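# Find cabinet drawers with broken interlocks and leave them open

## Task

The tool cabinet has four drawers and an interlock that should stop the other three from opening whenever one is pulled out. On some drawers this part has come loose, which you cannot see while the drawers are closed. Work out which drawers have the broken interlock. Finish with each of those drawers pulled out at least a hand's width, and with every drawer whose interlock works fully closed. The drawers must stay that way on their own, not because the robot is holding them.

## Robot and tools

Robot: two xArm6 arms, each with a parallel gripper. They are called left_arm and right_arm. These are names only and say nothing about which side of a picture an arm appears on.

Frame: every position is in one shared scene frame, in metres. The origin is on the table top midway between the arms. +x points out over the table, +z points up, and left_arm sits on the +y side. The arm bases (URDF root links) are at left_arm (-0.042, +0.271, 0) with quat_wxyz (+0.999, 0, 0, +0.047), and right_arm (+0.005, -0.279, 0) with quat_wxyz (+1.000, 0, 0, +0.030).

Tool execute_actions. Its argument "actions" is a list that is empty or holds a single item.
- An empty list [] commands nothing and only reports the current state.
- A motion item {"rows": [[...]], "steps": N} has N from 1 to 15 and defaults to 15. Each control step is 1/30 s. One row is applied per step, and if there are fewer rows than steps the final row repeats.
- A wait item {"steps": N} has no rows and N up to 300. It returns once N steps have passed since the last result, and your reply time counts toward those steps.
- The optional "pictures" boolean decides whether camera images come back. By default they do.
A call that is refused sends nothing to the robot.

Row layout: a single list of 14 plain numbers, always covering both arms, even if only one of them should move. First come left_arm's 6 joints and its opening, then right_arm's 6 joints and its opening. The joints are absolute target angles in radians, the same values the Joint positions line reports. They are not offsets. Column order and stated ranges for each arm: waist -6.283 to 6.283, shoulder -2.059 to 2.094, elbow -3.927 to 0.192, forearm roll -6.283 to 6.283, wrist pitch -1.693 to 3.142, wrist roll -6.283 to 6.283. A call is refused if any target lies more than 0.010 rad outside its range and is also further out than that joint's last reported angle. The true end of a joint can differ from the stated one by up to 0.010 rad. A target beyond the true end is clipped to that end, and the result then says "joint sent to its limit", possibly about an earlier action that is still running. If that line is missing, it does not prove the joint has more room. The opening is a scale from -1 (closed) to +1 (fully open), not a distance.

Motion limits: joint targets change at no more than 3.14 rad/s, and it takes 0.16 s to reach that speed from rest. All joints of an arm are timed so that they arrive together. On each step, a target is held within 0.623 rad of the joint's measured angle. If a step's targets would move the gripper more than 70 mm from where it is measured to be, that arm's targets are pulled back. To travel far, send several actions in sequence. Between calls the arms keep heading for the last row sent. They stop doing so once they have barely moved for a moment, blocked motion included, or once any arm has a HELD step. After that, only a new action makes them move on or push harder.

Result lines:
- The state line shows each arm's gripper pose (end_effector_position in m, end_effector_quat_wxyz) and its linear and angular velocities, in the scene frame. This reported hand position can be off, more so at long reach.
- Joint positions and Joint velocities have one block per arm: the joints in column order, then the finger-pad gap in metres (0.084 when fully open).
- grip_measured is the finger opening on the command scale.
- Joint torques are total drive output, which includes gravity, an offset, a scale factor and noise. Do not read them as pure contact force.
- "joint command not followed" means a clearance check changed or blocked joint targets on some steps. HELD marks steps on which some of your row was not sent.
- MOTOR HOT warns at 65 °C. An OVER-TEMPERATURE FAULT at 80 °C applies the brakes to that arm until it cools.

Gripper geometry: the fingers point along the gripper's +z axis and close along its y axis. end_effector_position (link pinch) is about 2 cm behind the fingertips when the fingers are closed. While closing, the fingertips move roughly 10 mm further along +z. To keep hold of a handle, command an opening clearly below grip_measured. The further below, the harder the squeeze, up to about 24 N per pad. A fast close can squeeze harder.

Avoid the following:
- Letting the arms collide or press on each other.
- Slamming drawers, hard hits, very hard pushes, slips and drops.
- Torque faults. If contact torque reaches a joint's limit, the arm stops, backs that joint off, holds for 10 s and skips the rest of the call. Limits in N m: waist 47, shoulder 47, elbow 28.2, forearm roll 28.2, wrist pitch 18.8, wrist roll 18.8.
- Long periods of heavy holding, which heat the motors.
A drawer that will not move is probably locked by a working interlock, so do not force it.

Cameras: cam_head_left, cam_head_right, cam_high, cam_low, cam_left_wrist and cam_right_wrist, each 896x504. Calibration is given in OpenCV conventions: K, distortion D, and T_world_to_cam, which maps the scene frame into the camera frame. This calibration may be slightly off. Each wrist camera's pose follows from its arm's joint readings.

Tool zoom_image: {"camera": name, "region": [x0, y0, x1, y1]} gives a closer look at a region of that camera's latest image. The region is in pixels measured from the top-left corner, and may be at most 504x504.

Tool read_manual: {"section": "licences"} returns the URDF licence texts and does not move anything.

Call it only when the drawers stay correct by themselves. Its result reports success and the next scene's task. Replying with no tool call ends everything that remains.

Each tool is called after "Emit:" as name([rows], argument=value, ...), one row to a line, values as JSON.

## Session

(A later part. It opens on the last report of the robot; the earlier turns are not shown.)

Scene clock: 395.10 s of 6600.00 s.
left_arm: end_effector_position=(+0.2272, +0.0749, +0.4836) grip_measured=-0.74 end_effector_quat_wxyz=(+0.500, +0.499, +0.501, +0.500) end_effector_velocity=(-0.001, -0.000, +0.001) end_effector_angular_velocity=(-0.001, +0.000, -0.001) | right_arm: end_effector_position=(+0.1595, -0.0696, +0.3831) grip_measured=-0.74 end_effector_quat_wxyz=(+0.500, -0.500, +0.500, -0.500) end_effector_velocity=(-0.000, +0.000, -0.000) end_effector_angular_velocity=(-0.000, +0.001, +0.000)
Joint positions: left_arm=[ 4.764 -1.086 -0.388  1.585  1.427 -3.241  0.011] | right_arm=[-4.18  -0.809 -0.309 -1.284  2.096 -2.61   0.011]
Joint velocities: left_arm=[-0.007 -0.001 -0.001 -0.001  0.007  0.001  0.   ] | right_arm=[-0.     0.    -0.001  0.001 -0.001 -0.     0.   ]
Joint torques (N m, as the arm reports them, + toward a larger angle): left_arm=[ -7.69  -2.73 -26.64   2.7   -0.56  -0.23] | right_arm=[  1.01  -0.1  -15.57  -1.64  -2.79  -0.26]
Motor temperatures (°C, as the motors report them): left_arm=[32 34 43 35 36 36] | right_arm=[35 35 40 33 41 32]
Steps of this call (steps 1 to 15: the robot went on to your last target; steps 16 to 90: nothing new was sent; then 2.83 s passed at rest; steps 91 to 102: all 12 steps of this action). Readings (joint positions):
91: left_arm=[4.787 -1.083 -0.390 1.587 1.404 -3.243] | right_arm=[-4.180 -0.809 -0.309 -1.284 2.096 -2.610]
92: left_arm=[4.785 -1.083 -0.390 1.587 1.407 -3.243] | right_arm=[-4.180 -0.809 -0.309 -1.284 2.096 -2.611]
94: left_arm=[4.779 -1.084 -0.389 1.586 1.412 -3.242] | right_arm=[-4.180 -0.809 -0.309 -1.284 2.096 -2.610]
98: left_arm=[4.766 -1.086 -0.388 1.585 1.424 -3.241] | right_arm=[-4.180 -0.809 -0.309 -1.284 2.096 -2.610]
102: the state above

Emit:
execute_actions(actions=[])

Scene clock: 396.00 s of 6600.00 s.
left_arm: end_effector_position=(+0.2270, +0.0749, +0.4836) grip_measured=-0.74 end_effector_quat_wxyz=(+0.500, +0.500, +0.501, +0.500) end_effector_velocity=(+0.000, +0.001, +0.001) end_effector_angular_velocity=(-0.002, -0.001, +0.001) | right_arm: end_effector_position=(+0.1595, -0.0696, +0.3831) grip_measured=-0.74 end_effector_quat_wxyz=(+0.500, -0.500, +0.500, -0.500) end_effector_velocity=(+0.000, -0.000, -0.001) end_effector_angular_velocity=(-0.003, -0.000, -0.000)
Joint positions: left_arm=[ 4.763 -1.086 -0.388  1.584  1.428 -3.24   0.011] | right_arm=[-4.18  -0.809 -0.309 -1.284  2.096 -2.611  0.011]
Joint velocities: left_arm=[ 0.    -0.001 -0.001  0.     0.001  0.     0.   ] | right_arm=[-0.     0.     0.002  0.001 -0.    -0.    -0.   ]
Joint torques (N m, as the arm reports them, + toward a larger angle): left_arm=[ -8.59  -3.92 -26.21   2.3   -0.3   -0.28] | right_arm=[  0.96  -0.53 -15.59  -1.47  -2.8   -0.18]
Motor temperatures (°C, as the motors report them): left_arm=[32 34 44 35 36 36] | right_arm=[35 35 40 33 41 32]
Steps of this call (steps 1 to 15: the robot went on to your last target; steps 16 to 27: nothing new was sent). Readings (joint positions):
1: left_arm=[4.764 -1.086 -0.388 1.585 1.427 -3.241] | right_arm=[-4.180 -0.809 -0.309 -1.284 2.096 -2.610]
2: left_arm=[4.764 -1.086 -0.388 1.585 1.427 -3.241] | right_arm=[-4.180 -0.809 -0.309 -1.284 2.096 -2.610]
4: left_arm=[4.763 -1.086 -0.388 1.585 1.427 -3.241] | right_arm=[-4.180 -0.809 -0.309 -1.284 2.096 -2.610]
8: left_arm=[4.763 -1.086 -0.388 1.585 1.428 -3.241] | right_arm=[-4.180 -0.809 -0.309 -1.284 2.096 -2.610]
27: the state above
All arms were judged still, so your last target was given up. Only a new action makes them travel on or press farther. Fingers that are still opening or closing keep moving.
camera_calibration (this result's frames):
cam_left_wrist: T_world_to_cam=[[0.00591039, 0.00175943, 0.999981, -0.453907], [-0.0121517, -0.999924, 0.00183115, 0.138677], [0.999909, -0.0121623, -0.00588857, -0.0913222], [0, 0, 0, 1]] pos_world=[0.0956818, 0.138355, 0.453106]
cam_right_wrist: T_world_to_cam=[[-0.0133889, -0.00916297, -0.999868, 0.416269], [0.00447136, 0.999947, -0.00922356, 0.138146], [0.9999, -0.00459426, -0.0133472, -0.0219381], [0, 0, 0, 1]] pos_world=[0.0268916, -0.134425, 0.417196]

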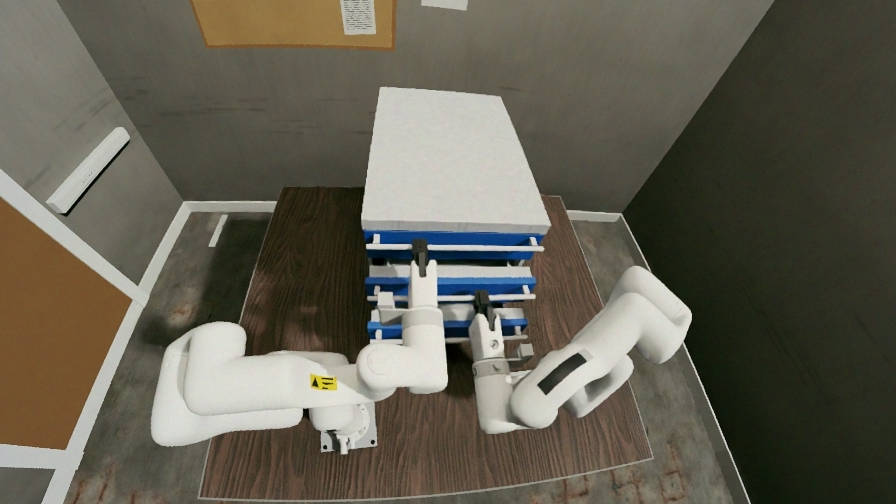

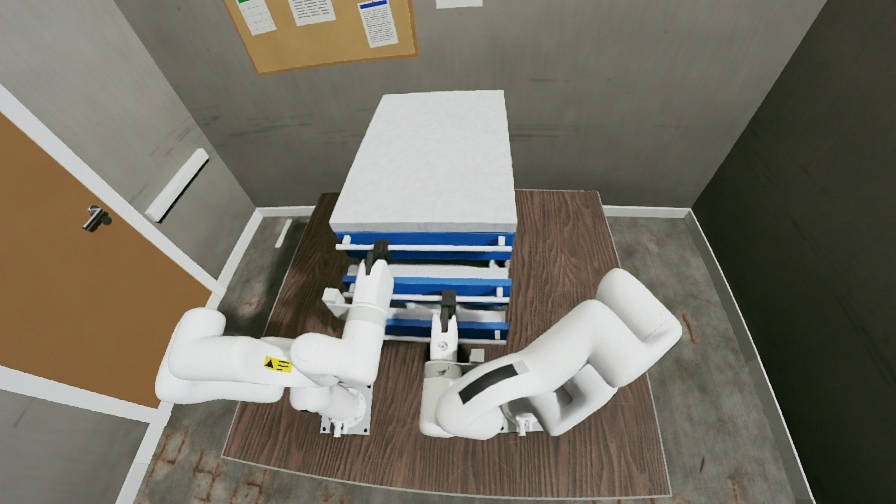

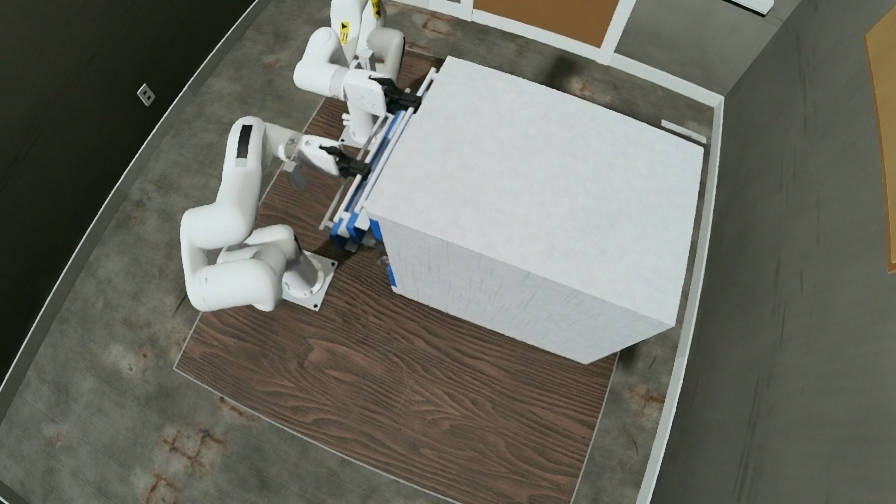

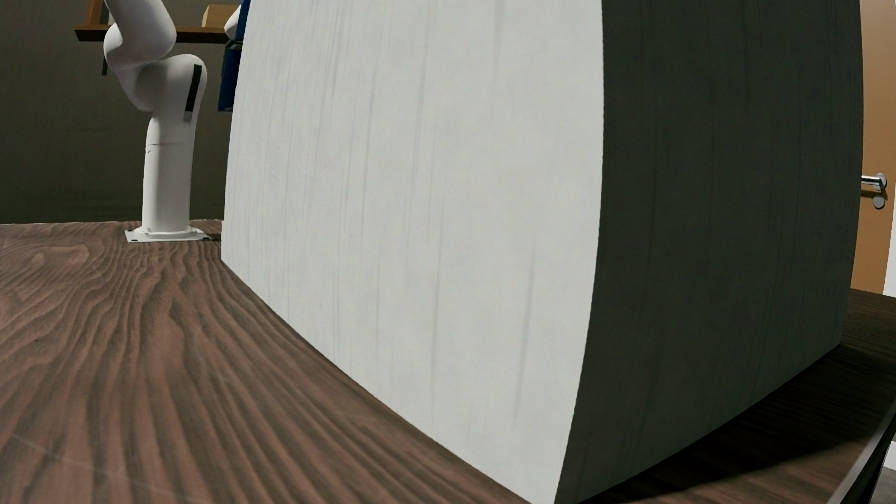

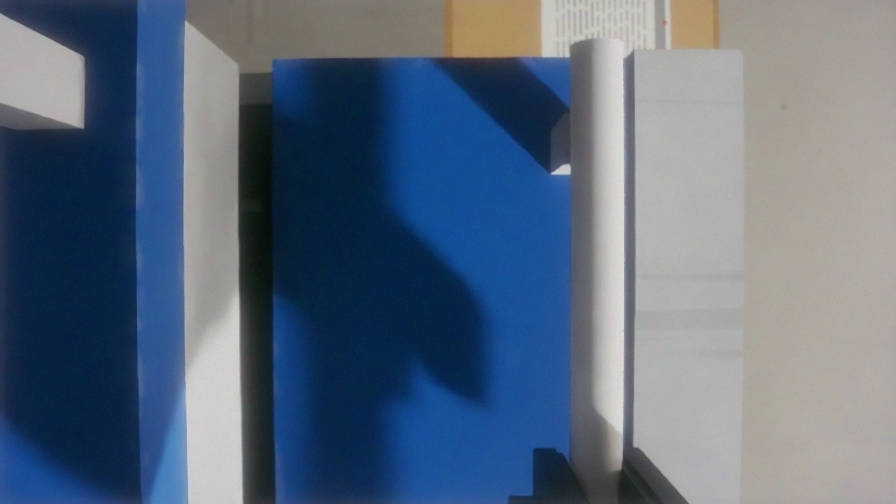

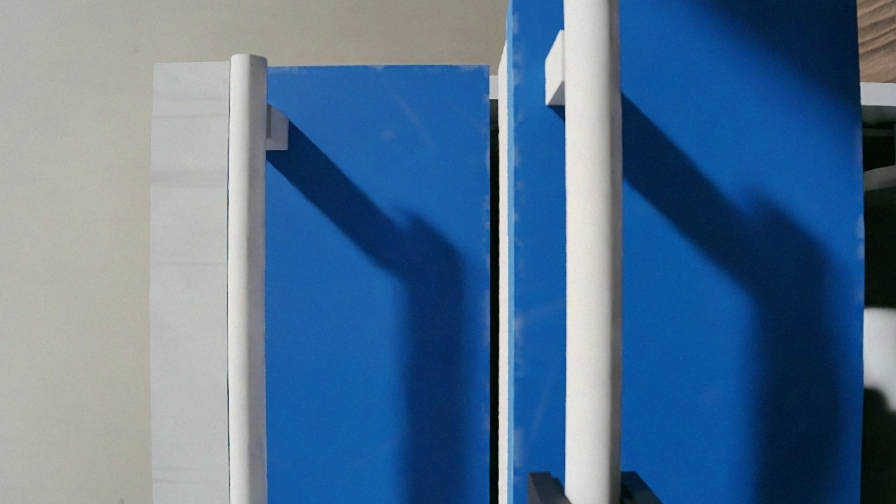

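Emit:
zoom_image(camera="cam_high", region=[310, 180, 410, 280])

Emit:
execute_actions([
  {"rows": [
[4.787,-1.084,-0.3895,1.587,1.404,-3.242,-1, -4.1804,-0.8086,-0.3088,-1.2837,2.0960,-2.6105,-1],
[4.787,-1.084,-0.3895,1.587,1.404,-3.242,-1, -4.2032,-0.8238,-0.2989,-1.2996,2.0777,-2.6228,-1],
[4.787,-1.084,-0.3895,1.587,1.404,-3.242,-1, -4.2270,-0.8386,-0.2893,-1.3156,2.0583,-2.6349,-1],
[4.787,-1.084,-0.3895,1.587,1.404,-3.242,-1, -4.2517,-0.8531,-0.2800,-1.3316,2.0379,-2.6467,-1],
[4.787,-1.084,-0.3895,1.587,1.404,-3.242,-1, -4.2774,-0.8671,-0.2711,-1.3475,2.0164,-2.6582,-1],
[4.787,-1.084,-0.3895,1.587,1.404,-3.242,-1, -4.3040,-0.8807,-0.2626,-1.3634,1.9939,-2.6694,-1],
[4.787,-1.084,-0.3895,1.587,1.404,-3.242,-1, -4.3316,-0.8937,-0.2546,-1.3792,1.9703,-2.6801,-1],
[4.787,-1.084,-0.3895,1.587,1.404,-3.242,-1, -4.3602,-0.9061,-0.2470,-1.3948,1.9456,-2.6903,-1],
[4.787,-1.084,-0.3895,1.587,1.404,-3.242,-1, -4.3897,-0.9178,-0.2399,-1.4101,1.9197,-2.6999,-1],
[4.787,-1.084,-0.3895,1.587,1.404,-3.242,-1, -4.4201,-0.9288,-0.2333,-1.4252,1.8929,-2.7090,-1],
[4.787,-1.084,-0.3895,1.587,1.404,-3.242,-1, -4.4513,-0.9391,-0.2272,-1.4402,1.8651,-2.7175,-1],
[4.787,-1.084,-0.3895,1.587,1.404,-3.242,-1, -4.4833,-0.9485,-0.2216,-1.4550,1.8363,-2.7253,-1],
[4.787,-1.084,-0.3895,1.587,1.404,-3.242,-1, -4.5161,-0.9570,-0.2166,-1.4695,1.8066,-2.7323,-1],
[4.787,-1.084,-0.3895,1.587,1.404,-3.242,-1, -4.5497,-0.9645,-0.2122,-1.4838,1.7761,-2.7386,-1],
[4.787,-1.084,-0.3895,1.587,1.404,-3.242,-1, -4.5839,-0.9711,-0.2084,-1.4980,1.7448,-2.7440,-1]], "steps": 15},
], pictures=false)

Emit:
execute_actions([
  {"rows": [
[4.787,-1.084,-0.3895,1.587,1.404,-3.242,-1, -4.5839,-0.9711,-0.2084,-1.4980,1.7448,-2.7440,-1],
[4.787,-1.084,-0.3895,1.587,1.404,-3.242,-1, -4.601,-0.974,-0.2068,-1.505,1.729,-2.746,-1],
[4.787,-1.084,-0.3895,1.587,1.404,-3.242,-1, -4.601,-0.974,-0.2068,-1.505,1.729,-2.746,-1],
[4.787,-1.084,-0.3895,1.587,1.404,-3.242,-1, -4.619,-0.977,-0.2052,-1.512,1.713,-2.748,-1]], "steps": 15},
])

Region (310, 180, 410, 280) of cam_high's 896x504 image, scaled by 5.040, with more detail than that image has.

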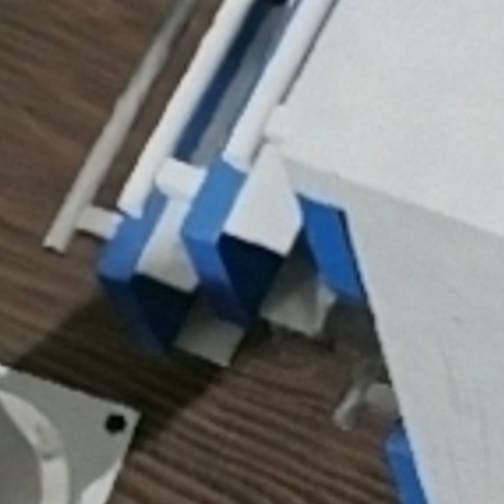

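Scene clock: 411.37 s of 6600.00 s.
left_arm: end_effector_position=(+0.2299, +0.0749, +0.4836) grip_measured=-0.74 end_effector_quat_wxyz=(+0.500, +0.500, +0.501, +0.500) end_effector_velocity=(+0.001, +0.001, +0.000) end_effector_angular_velocity=(-0.000, -0.001, +0.002) | right_arm: end_effector_position=(+0.2106, -0.0693, +0.3832) grip_measured=-0.74 end_effector_quat_wxyz=(+0.500, -0.500, +0.501, -0.499) end_effector_velocity=(+0.146, +0.000, +0.001) end_effector_angular_velocity=(+0.003, -0.003, -0.001)
Joint positions: left_arm=[ 4.786 -1.084 -0.389  1.587  1.404 -3.242  0.011] | right_arm=[-4.459 -0.939 -0.228 -1.442  1.858 -2.717  0.011]
Joint velocities: left_arm=[ 0.004 -0.    -0.     0.001 -0.001  0.     0.   ] | right_arm=[-0.926 -0.277  0.164 -0.432 -0.828 -0.228  0.   ]
Joint torques (N m, as the arm reports them, + toward a larger angle): left_arm=[ -2.07  -0.02 -26.92   2.93  -0.51  -0.33] | right_arm=[  0.13   2.05 -16.    -1.27  -3.65  -0.33]
Motor temperatures (°C, as the motors report them): left_arm=[32 34 44 35 36 36] | right_arm=[35 35 41 33 42 32]
Steps of this call (steps 1 to 90: nothing new was sent; then 11.87 s passed at rest; steps 91 to 105: all 15 steps of this action). Readings (joint positions):
91: left_arm=[4.763 -1.086 -0.388 1.584 1.427 -3.241] | right_arm=[-4.180 -0.809 -0.309 -1.284 2.096 -2.610]
92: left_arm=[4.767 -1.086 -0.388 1.585 1.423 -3.241] | right_arm=[-4.181 -0.809 -0.309 -1.284 2.096 -2.611]
94: left_arm=[4.776 -1.086 -0.389 1.585 1.413 -3.241] | right_arm=[-4.194 -0.817 -0.303 -1.293 2.085 -2.618]
98: left_arm=[4.784 -1.085 -0.389 1.586 1.406 -3.242] | right_arm=[-4.266 -0.860 -0.276 -1.340 2.025 -2.652]
105: the state above

Scene clock: 411.87 s of 6600.00 s.
left_arm: end_effector_position=(+0.2300, +0.0749, +0.4836) grip_measured=-0.74 end_effector_quat_wxyz=(+0.500, +0.499, +0.501, +0.500) end_effector_velocity=(+0.000, -0.000, -0.000) end_effector_angular_velocity=(+0.001, -0.000, +0.000) | right_arm: end_effector_position=(+0.2343, -0.0694, +0.3833) grip_measured=-0.74 end_effector_quat_wxyz=(+0.500, -0.500, +0.500, -0.500) end_effector_velocity=(+0.001, -0.000, -0.000) end_effector_angular_velocity=(-0.001, -0.001, +0.000)
Joint positions: left_arm=[ 4.787 -1.084 -0.389  1.587  1.404 -3.242  0.011] | right_arm=[-4.618 -0.977 -0.205 -1.512  1.713 -2.748  0.011]
Joint velocities: left_arm=[ 0.     0.001 -0.     0.     0.    -0.     0.   ] | right_arm=[-0.006 -0.002  0.001 -0.003 -0.006 -0.001  0.   ]
Joint torques (N m, as the arm reports them, + toward a larger angle): left_arm=[ -1.93  -0.05 -27.27   3.14  -0.24  -0.32] | right_arm=[ -0.35   0.82 -16.21  -0.98  -1.74  -0.2 ]
Motor temperatures (°C, as the motors report them): left_arm=[32 34 44 35 36 36] | right_arm=[35 35 41 33 42 32]
Steps of this call (steps 1 to 15: all 15 steps of this action). Readings (joint positions):
1: left_arm=[4.787 -1.084 -0.389 1.587 1.404 -3.242] | right_arm=[-4.490 -0.948 -0.223 -1.456 1.830 -2.724]
2: left_arm=[4.787 -1.084 -0.389 1.587 1.404 -3.242] | right_arm=[-4.520 -0.955 -0.218 -1.470 1.803 -2.730]
4: left_arm=[4.787 -1.084 -0.389 1.587 1.404 -3.242] | right_arm=[-4.566 -0.966 -0.212 -1.490 1.761 -2.739]
8: left_arm=[4.787 -1.084 -0.389 1.587 1.404 -3.242] | right_arm=[-4.610 -0.975 -0.206 -1.508 1.720 -2.746]
15: the state above
camera_calibration (this result's frames):
cam_left_wrist: T_world_to_cam=[[0.00585549, 0.00177627, 0.999981, -0.453994], [-0.0120685, -0.999925, 0.00184684, 0.138686], [0.99991, -0.0120791, -0.00583361, -0.0943607], [0, 0, 0, 1]] pos_world=[0.0986843, 0.138342, 0.453179]
cam_right_wrist: T_world_to_cam=[[-0.0131248, -0.00839113, -0.999879, 0.417394], [0.00361502, 0.999958, -0.00843924, 0.137541], [0.999907, -0.00372535, -0.0130939, -0.0968155], [0, 0, 0, 1]] pos_world=[0.101788, -0.134394, 0.417237]

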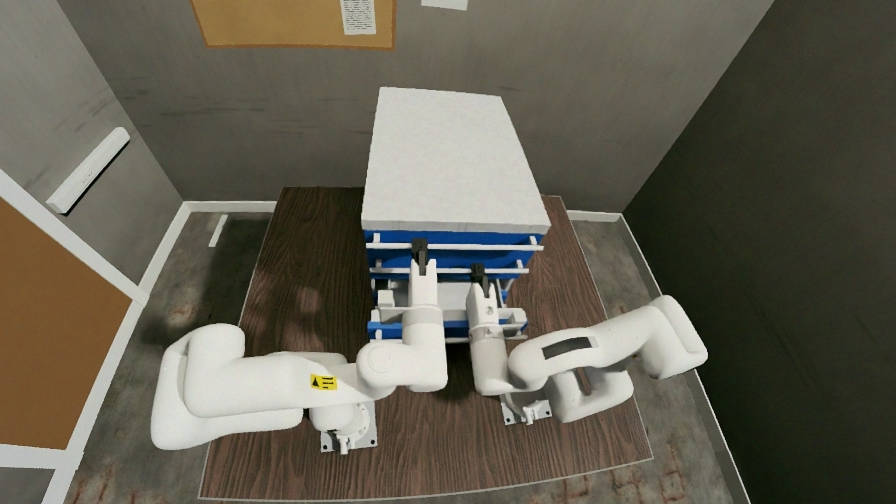

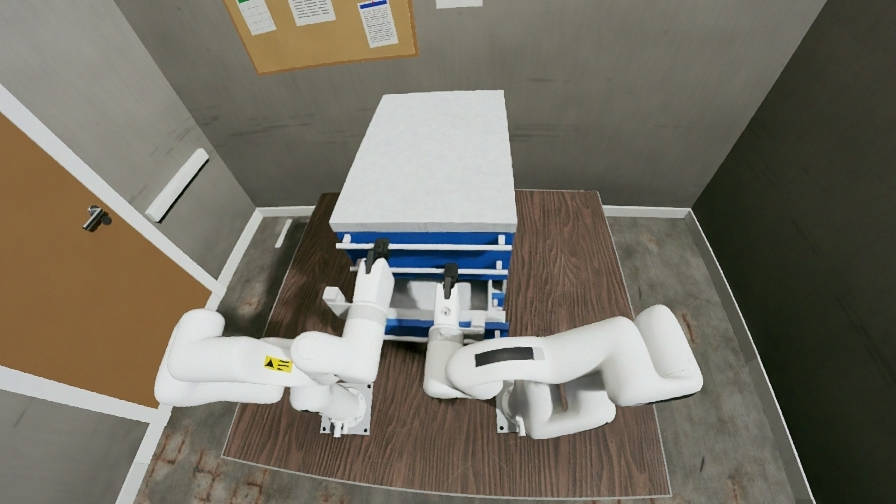

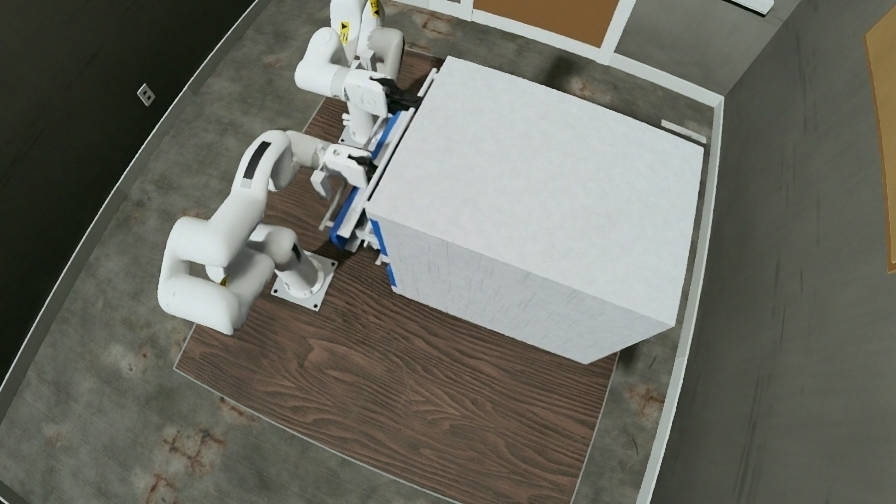

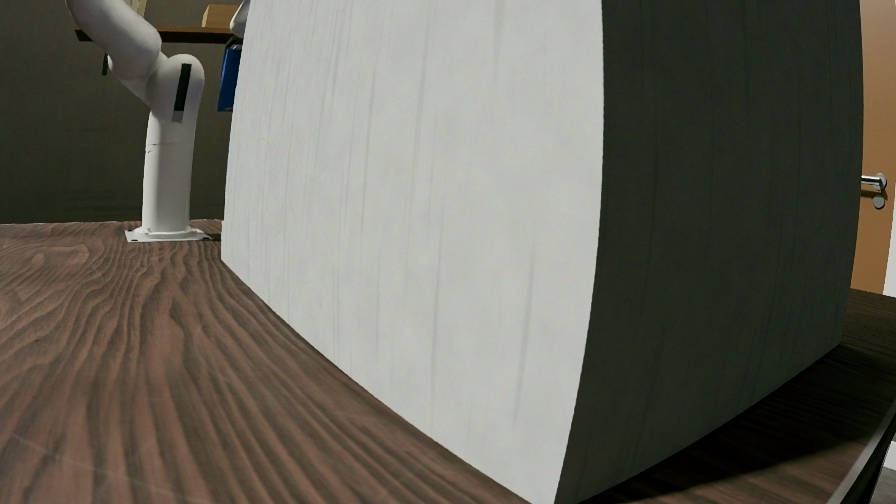

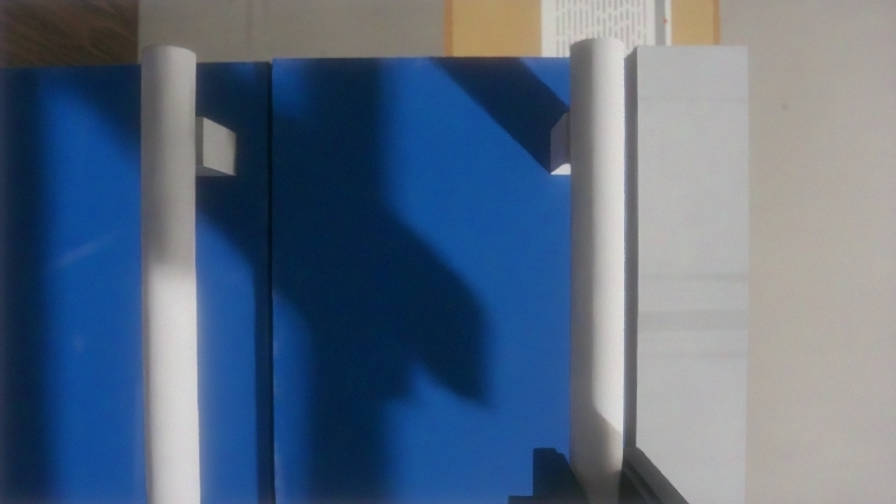

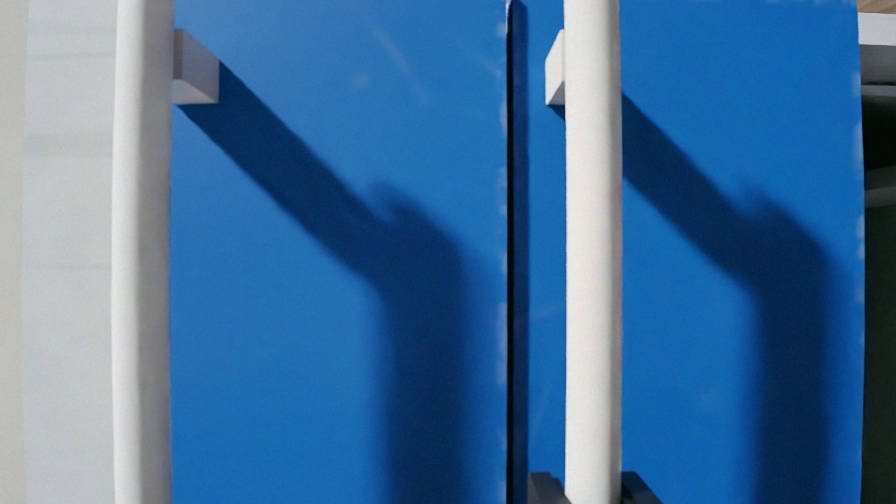

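Emit:
execute_actions([
  {"rows": [
[4.787,-1.084,-0.3887,1.587,1.404,-3.242,-1, -4.619,-0.977,-0.2052,-1.512,1.713,-2.748,0.3],
[4.787,-1.084,-0.3887,1.587,1.404,-3.242,-1, -4.619,-0.977,-0.2052,-1.512,1.713,-2.748,0.3],
[4.787,-1.084,-0.3887,1.587,1.404,-3.242,-1, -4.619,-0.977,-0.2052,-1.512,1.713,-2.748,0.3],
[4.787,-1.084,-0.3887,1.587,1.404,-3.242,-1, -4.619,-0.977,-0.2052,-1.512,1.713,-2.748,0.3],
[4.787,-1.084,-0.3887,1.587,1.404,-3.242,-1, -4.619,-0.977,-0.2052,-1.512,1.713,-2.748,0.3],
[4.787,-1.084,-0.3887,1.587,1.404,-3.242,-1, -4.619,-0.977,-0.2052,-1.512,1.713,-2.748,0.3],
[4.787,-1.084,-0.3887,1.587,1.404,-3.242,-1, -4.550,-0.965,-0.211,-1.484,1.776,-2.737,0.3],
[4.787,-1.084,-0.3887,1.587,1.404,-3.242,-1, -4.483,-0.9485,-0.2205,-1.455,1.836,-2.724,0.3],
[4.787,-1.084,-0.3887,1.587,1.404,-3.242,-1, -4.420,-0.929,-0.232,-1.425,1.893,-2.708,0.3],
[4.787,-1.084,-0.3887,1.587,1.404,-3.242,-1, -4.360,-0.906,-0.246,-1.395,1.946,-2.689,0.3],
[4.787,-1.084,-0.3887,1.587,1.404,-3.242,-1, -4.265,-0.86,-0.276,-1.339,2.025,-2.651,0.3],
[4.787,-1.084,-0.3887,1.587,1.404,-3.242,-1, -4.180,-0.809,-0.308,-1.284,2.096,-2.609,0.3],
[4.787,-1.084,-0.3887,1.587,1.404,-3.242,-1, -4.11,-0.753,-0.346,-1.228,2.151,-2.566,0.3],
[4.787,-1.084,-0.3887,1.587,1.404,-3.242,-1, -4.043,-0.696,-0.385,-1.173,2.200,-2.522,0.3],
[4.787,-1.084,-0.3887,1.587,1.404,-3.242,-1, -3.99,-0.638,-0.428,-1.122,2.237,-2.48,0.3]], "steps": 15},
], pictures=false)

Emit:
execute_actions([
  {"rows": [
[4.746,-1.0877,-0.3868,1.5827,1.4443,-3.2395,-1, -3.938,-0.580,-0.473,-1.071,2.270,-2.438,0.3],
[4.705,-1.0899,-0.3856,1.5787,1.4854,-3.2383,-1, -3.857,-0.48,-0.551,-0.987,2.32,-2.369,0.3],
[4.6636,-1.0913,-0.3851,1.5748,1.5264,-3.2374,-1, -3.80,-0.40,-0.62,-0.92,2.35,-2.31,0.3],
[4.6226,-1.0916,-0.385,1.5708,1.5672,-3.237,-1, -3.80,-0.40,-0.62,-0.92,2.35,-2.31,0.3],
[4.5813,-1.091,-0.3854,1.5669,1.608,-3.2372,-1, -3.80,-0.40,-0.62,-0.92,2.35,-2.31,0.3],
[4.5403,-1.0895,-0.3862,1.563,1.649,-3.2378,-1, -3.80,-0.40,-0.62,-0.92,2.35,-2.31,0.3],
[4.499,-1.087,-0.3875,1.559,1.690,-3.239,-1, -3.80,-0.40,-0.62,-0.92,2.35,-2.31,0.3],
[4.458,-1.0838,-0.389,1.5549,1.731,-3.2408,-1, -3.80,-0.40,-0.62,-0.92,2.35,-2.31,0.3],
[4.418,-1.0794,-0.3912,1.5505,1.771,-3.2435,-1, -3.80,-0.40,-0.62,-0.92,2.35,-2.31,0.3],
[4.379,-1.0739,-0.394,1.5458,1.810,-3.247,-1, -3.80,-0.40,-0.62,-0.92,2.35,-2.31,0.3],
[4.340,-1.0674,-0.3973,1.5408,1.848,-3.2513,-1, -3.80,-0.40,-0.62,-0.92,2.35,-2.31,0.3],
[4.302,-1.0599,-0.4012,1.5355,1.886,-3.2564,-1, -3.80,-0.40,-0.62,-0.92,2.35,-2.31,0.3],
[4.265,-1.0514,-0.4056,1.5299,1.922,-3.2623,-1, -3.80,-0.40,-0.62,-0.92,2.35,-2.31,0.3],
[4.230,-1.042,-0.4105,1.524,1.957,-3.269,-1, -3.80,-0.40,-0.62,-0.92,2.35,-2.31,0.3],
[4.195,-1.0319,-0.4158,1.5174,1.991,-3.2763,-1, -3.80,-0.40,-0.62,-0.92,2.35,-2.31,0.3]], "steps": 15},
], pictures=false)

Emit:
execute_actions([
  {"rows": [
[4.161,-1.0211,-0.4215,1.5102,2.024,-3.2842,-1, -3.80,-0.40,-0.62,-0.92,2.35,-2.31,0.3],
[4.128,-1.0097,-0.4276,1.5024,2.056,-3.2926,-1, -3.80,-0.40,-0.62,-0.92,2.35,-2.31,0.3],
[4.097,-0.9977,-0.434,1.494,2.086,-3.3015,-1, -3.80,-0.40,-0.62,-0.92,2.35,-2.31,0.3],
[4.067,-0.9852,-0.4408,1.485,2.115,-3.3109,-1, -3.80,-0.40,-0.62,-0.92,2.35,-2.31,0.3],
[4.038,-0.9723,-0.448,1.4753,2.143,-3.3207,-1, -3.80,-0.40,-0.62,-0.92,2.35,-2.31,0.3],
[4.011,-0.959,-0.4555,1.465,2.170,-3.331,-1, -3.80,-0.40,-0.62,-0.92,2.35,-2.31,0.3],
[3.985,-0.9451,-0.4635,1.4544,2.195,-3.3418,-1, -3.80,-0.40,-0.62,-0.92,2.35,-2.31,0.3],
[3.960,-0.9308,-0.4719,1.4435,2.219,-3.353,-1, -3.80,-0.40,-0.62,-0.92,2.35,-2.31,0.3],
[3.936,-0.9162,-0.4807,1.4323,2.242,-3.3645,-1, -3.80,-0.40,-0.62,-0.92,2.35,-2.31,0.3],
[3.913,-0.9013,-0.4899,1.421,2.264,-3.3763,-1, -3.80,-0.40,-0.62,-0.92,2.35,-2.31,0.3],
[3.890,-0.8861,-0.4994,1.4095,2.285,-3.3883,-1, -3.80,-0.40,-0.62,-0.92,2.35,-2.31,0.3],
[3.868,-0.8707,-0.5093,1.3978,2.305,-3.4005,-1, -3.80,-0.40,-0.62,-0.92,2.35,-2.31,0.3]], "steps": 15},
], pictures=false)

Emit:
execute_actions([
  {"steps": 10},
])

Scene clock: 432.97 s of 6600.00 s.
left_arm: end_effector_position=(+0.2300, +0.0750, +0.4836) grip_measured=-0.74 end_effector_quat_wxyz=(+0.500, +0.499, +0.501, +0.500) end_effector_velocity=(+0.000, -0.000, -0.001) end_effector_angular_velocity=(+0.002, +0.000, -0.000) | right_arm: end_effector_position=(+0.1804, -0.0667, +0.3814) grip_measured=+0.29 end_effector_quat_wxyz=(+0.499, -0.501, +0.505, -0.496) end_effector_velocity=(-0.375, +0.029, -0.011) end_effector_angular_velocity=(+0.004, +0.082, +0.025)
Joint positions: left_arm=[ 4.787 -1.084 -0.389  1.587  1.404 -3.242  0.011] | right_arm=[-4.293 -0.857 -0.279 -1.344  1.997 -2.648  0.056]
Joint velocities: left_arm=[ 0.    -0.     0.002  0.    -0.001 -0.     0.   ] | right_arm=[ 1.863  1.077 -0.706  1.188  1.503  0.846  0.001]
Joint torques (N m, as the arm reports them, + toward a larger angle): left_arm=[ -1.36  -0.11 -26.02   2.65   0.08  -0.32] | right_arm=[ -2.94   2.23 -16.47  -0.82   0.58  -0.4 ]
Motor temperatures (°C, as the motors report them): left_arm=[32 34 45 35 36 36] | right_arm=[35 35 41 33 41 32]
Steps of this call (steps 1 to 15: the robot went on to your last target; steps 16 to 90: nothing new was sent; then 17.60 s passed at rest; steps 91 to 105: all 15 steps of this action). Readings (joint positions):
91: left_arm=[4.787 -1.084 -0.389 1.587 1.404 -3.242] | right_arm=[-4.619 -0.977 -0.205 -1.512 1.713 -2.748]
92: left_arm=[4.787 -1.084 -0.389 1.587 1.404 -3.242] | right_arm=[-4.619 -0.977 -0.205 -1.512 1.713 -2.748]
94: left_arm=[4.787 -1.084 -0.389 1.587 1.404 -3.242] | right_arm=[-4.619 -0.977 -0.205 -1.512 1.713 -2.748]
98: left_arm=[4.787 -1.084 -0.389 1.587 1.404 -3.242] | right_arm=[-4.611 -0.975 -0.206 -1.508 1.723 -2.746]
105: the state above

Scene clock: 433.47 s of 6600.00 s.
left_arm: end_effector_position=(+0.1755, +0.0745, +0.4834) grip_measured=-0.74 end_effector_quat_wxyz=(+0.499, +0.500, +0.501, +0.500) end_effector_velocity=(-0.151, -0.002, +0.000) end_effector_angular_velocity=(+0.003, -0.002, -0.003) | right_arm: end_effector_position=(+0.0337, -0.0733, +0.3808) grip_measured=+0.29 end_effector_quat_wxyz=(+0.502, -0.499, +0.501, -0.498) end_effector_velocity=(-0.013, -0.008, +0.004) end_effector_angular_velocity=(+0.015, -0.001, -0.015)
Joint positions: left_arm=[ 4.344 -1.065 -0.399  1.539  1.846 -3.254  0.011] | right_arm=[-3.804 -0.404 -0.616 -0.924  2.347 -2.313  0.056]
Joint velocities: left_arm=[-1.144  0.211 -0.107 -0.159  1.131 -0.142 -0.   ] | right_arm=[ 0.037  0.03  -0.039  0.046  0.042  0.042 -0.   ]
Joint torques (N m, as the arm reports them, + toward a larger angle): left_arm=[ -4.82   2.95 -25.41   4.27  -1.83  -0.29] | right_arm=[ -2.52  -7.62 -13.81  -1.04   1.44  -0.2 ]
Motor temperatures (°C, as the motors report them): left_arm=[32 34 45 35 36 36] | right_arm=[35 35 41 33 41 32]
Steps of this call (steps 1 to 15: all 15 steps of this action). Readings (joint positions):
1: left_arm=[4.786 -1.084 -0.389 1.587 1.405 -3.242] | right_arm=[-4.233 -0.819 -0.305 -1.304 2.046 -2.619]
2: left_arm=[4.780 -1.084 -0.389 1.587 1.412 -3.242] | right_arm=[-4.175 -0.778 -0.333 -1.262 2.090 -2.587]
4: left_arm=[4.745 -1.086 -0.388 1.583 1.448 -3.240] | right_arm=[-4.076 -0.689 -0.397 -1.179 2.162 -2.522]
8: left_arm=[4.616 -1.090 -0.386 1.570 1.576 -3.238] | right_arm=[-3.914 -0.518 -0.529 -1.027 2.272 -2.398]
15: the state above

Scene clock: 433.97 s of 6600.00 s.
left_arm: end_effector_position=(+0.1008, +0.0741, +0.4833) grip_measured=-0.74 end_effector_quat_wxyz=(+0.500, +0.499, +0.500, +0.500) end_effector_velocity=(-0.091, -0.000, -0.000) end_effector_angular_velocity=(+0.012, -0.019, -0.016) | right_arm: end_effector_position=(+0.0322, -0.0737, +0.3809) grip_measured=+0.29 end_effector_quat_wxyz=(+0.502, -0.499, +0.501, -0.498) end_effector_velocity=(-0.001, +0.000, -0.000) end_effector_angular_velocity=(-0.000, -0.000, +0.001)
Joint positions: left_arm=[ 3.894 -0.887 -0.499  1.41   2.281 -3.387  0.011] | right_arm=[-3.8   -0.4   -0.62  -0.92   2.35  -2.31   0.056]
Joint velocities: left_arm=[-0.412  0.264 -0.154 -0.195  0.372 -0.198 -0.   ] | right_arm=[ 0.001  0.002 -0.     0.    -0.     0.    -0.   ]
Joint torques (N m, as the arm reports them, + toward a larger angle): left_arm=[  0.83  -2.03 -22.56   5.84  -4.71  -0.25] | right_arm=[ -2.01  -7.48 -13.9   -0.99   1.24  -0.25]
Motor temperatures (°C, as the motors report them): left_arm=[32 34 45 35 36 36] | right_arm=[35 35 41 33 41 32]
Steps of this call (steps 1 to 15: all 15 steps of this action). Readings (joint positions):
1: left_arm=[4.306 -1.058 -0.403 1.534 1.883 -3.259] | right_arm=[-3.803 -0.403 -0.617 -0.923 2.348 -2.312]
2: left_arm=[4.269 -1.049 -0.407 1.528 1.920 -3.265] | right_arm=[-3.803 -0.403 -0.618 -0.922 2.349 -2.311]
4: left_arm=[4.197 -1.030 -0.417 1.515 1.990 -3.279] | right_arm=[-3.802 -0.402 -0.619 -0.921 2.350 -2.311]
8: left_arm=[4.068 -0.983 -0.443 1.481 2.117 -3.314] | right_arm=[-3.801 -0.401 -0.619 -0.920 2.350 -2.310]
15: the state above

Scene clock: 434.30 s of 6600.00 s.
left_arm: end_effector_position=(+0.0952, +0.0743, +0.4834) grip_measured=-0.74 end_effector_quat_wxyz=(+0.501, +0.499, +0.500, +0.500) end_effector_velocity=(-0.001, +0.000, -0.000) end_effector_angular_velocity=(+0.001, -0.001, -0.000) | right_arm: end_effector_position=(+0.0321, -0.0737, +0.3809) grip_measured=+0.29 end_effector_quat_wxyz=(+0.502, -0.499, +0.501, -0.498) end_effector_velocity=(-0.000, +0.000, -0.000) end_effector_angular_velocity=(-0.001, +0.000, +0.000)
Joint positions: left_arm=[ 3.869 -0.871 -0.509  1.398  2.304 -3.4    0.011] | right_arm=[-3.8   -0.4   -0.62  -0.92   2.35  -2.31   0.056]
Joint velocities: left_arm=[-0.006  0.004 -0.001 -0.002  0.005 -0.002 -0.   ] | right_arm=[ 0.  0.  0.  0. -0. -0.  0.]
Joint torques (N m, as the arm reports them, + toward a larger angle): left_arm=[ -5.6    1.93 -23.62   5.12  -2.97  -0.38] | right_arm=[ -2.39  -7.5  -13.96  -0.7    1.42  -0.19]
Motor temperatures (°C, as the motors report them): left_arm=[32 34 45 35 36 36] | right_arm=[35 35 41 33 41 32]
Steps of this call (steps 1 to 10: the robot went on to your last target). Readings (joint positions):
1: left_arm=[3.883 -0.880 -0.503 1.405 2.291 -3.392] | right_arm=[-3.800 -0.400 -0.620 -0.920 2.350 -2.310]
2: left_arm=[3.877 -0.876 -0.506 1.402 2.296 -3.395] | right_arm=[-3.800 -0.400 -0.620 -0.920 2.350 -2.310]
4: left_arm=[3.872 -0.873 -0.508 1.399 2.301 -3.399] | right_arm=[-3.800 -0.400 -0.620 -0.920 2.350 -2.310]
8: left_arm=[3.869 -0.871 -0.509 1.398 2.304 -3.400] | right_arm=[-3.800 -0.400 -0.620 -0.920 2.350 -2.310]
10: the state above
camera_calibration (this result's frames):
cam_left_wrist: T_world_to_cam=[[0.00424245, 0.00214925, 0.999989, -0.452791], [-0.0127992, -0.999916, 0.00220339, 0.136363], [0.999909, -0.0128084, -0.00421459, 0.0396632], [0, 0, 0, 1]] pos_world=[-0.0359933, 0.137833, 0.452653]
cam_right_wrist: T_world_to_cam=[[-0.0122611, -0.00328075, -0.999919, 0.412726], [0.00118093, 0.999994, -0.00329547, 0.140652], [0.999924, -0.00122124, -0.0122571, 0.105231], [0, 0, 0, 1]] pos_world=[-0.100329, -0.139169, 0.414446]

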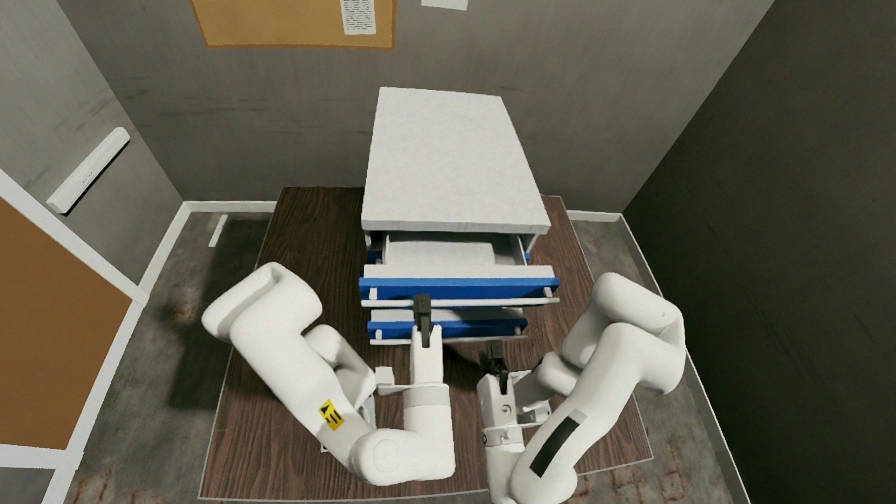

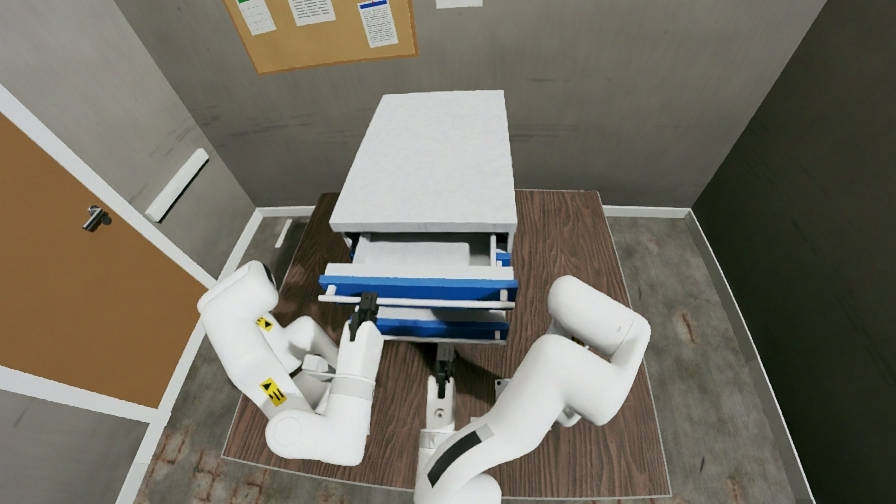

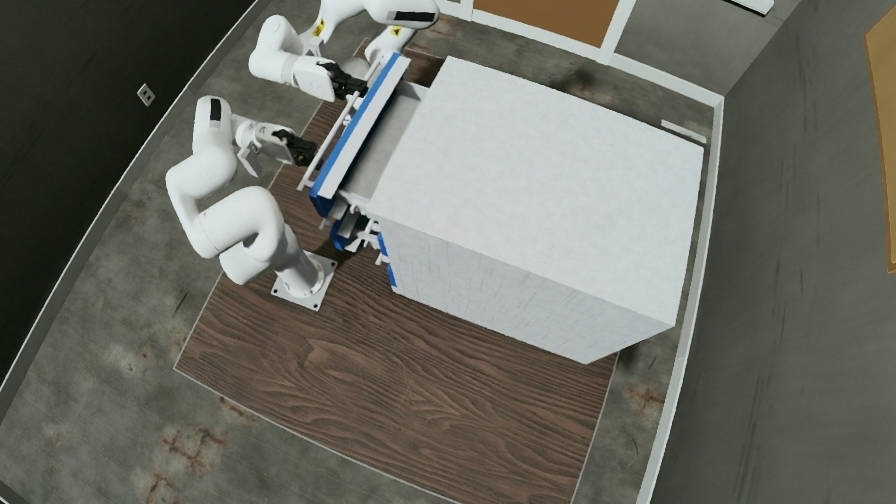

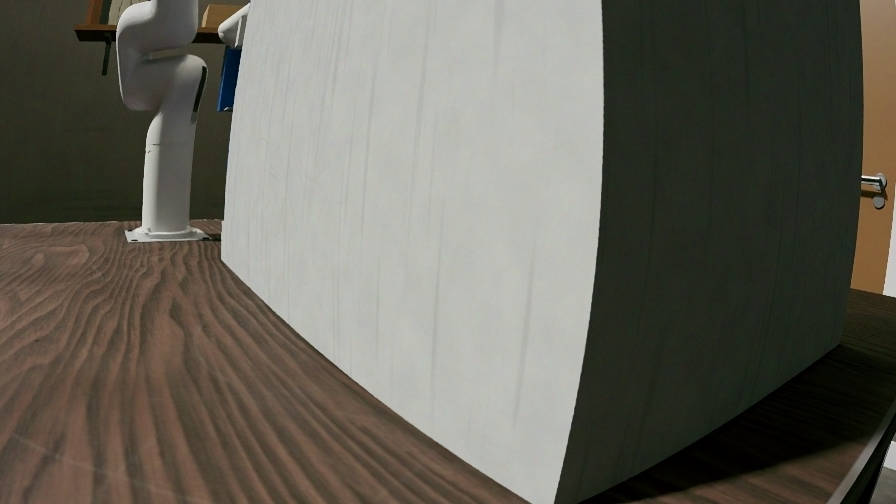

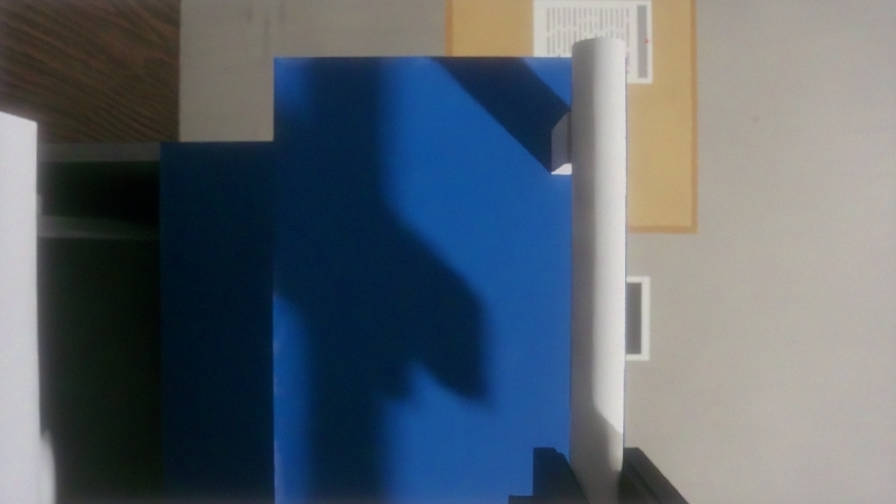

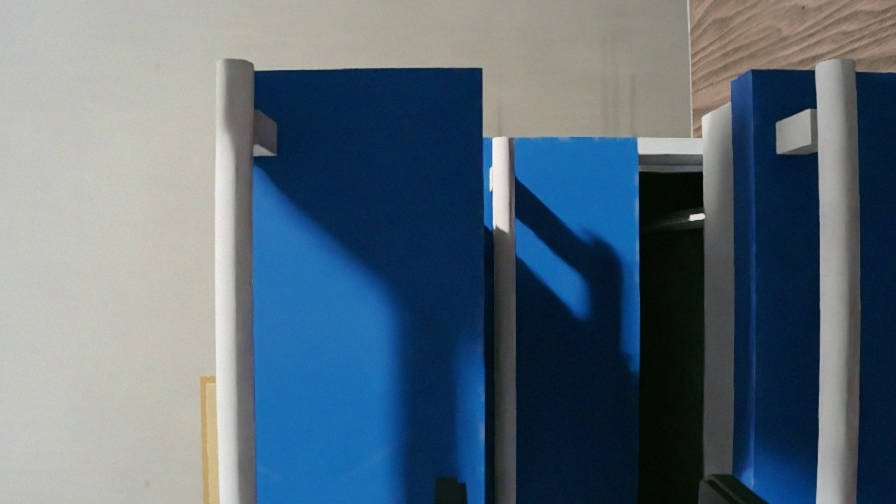

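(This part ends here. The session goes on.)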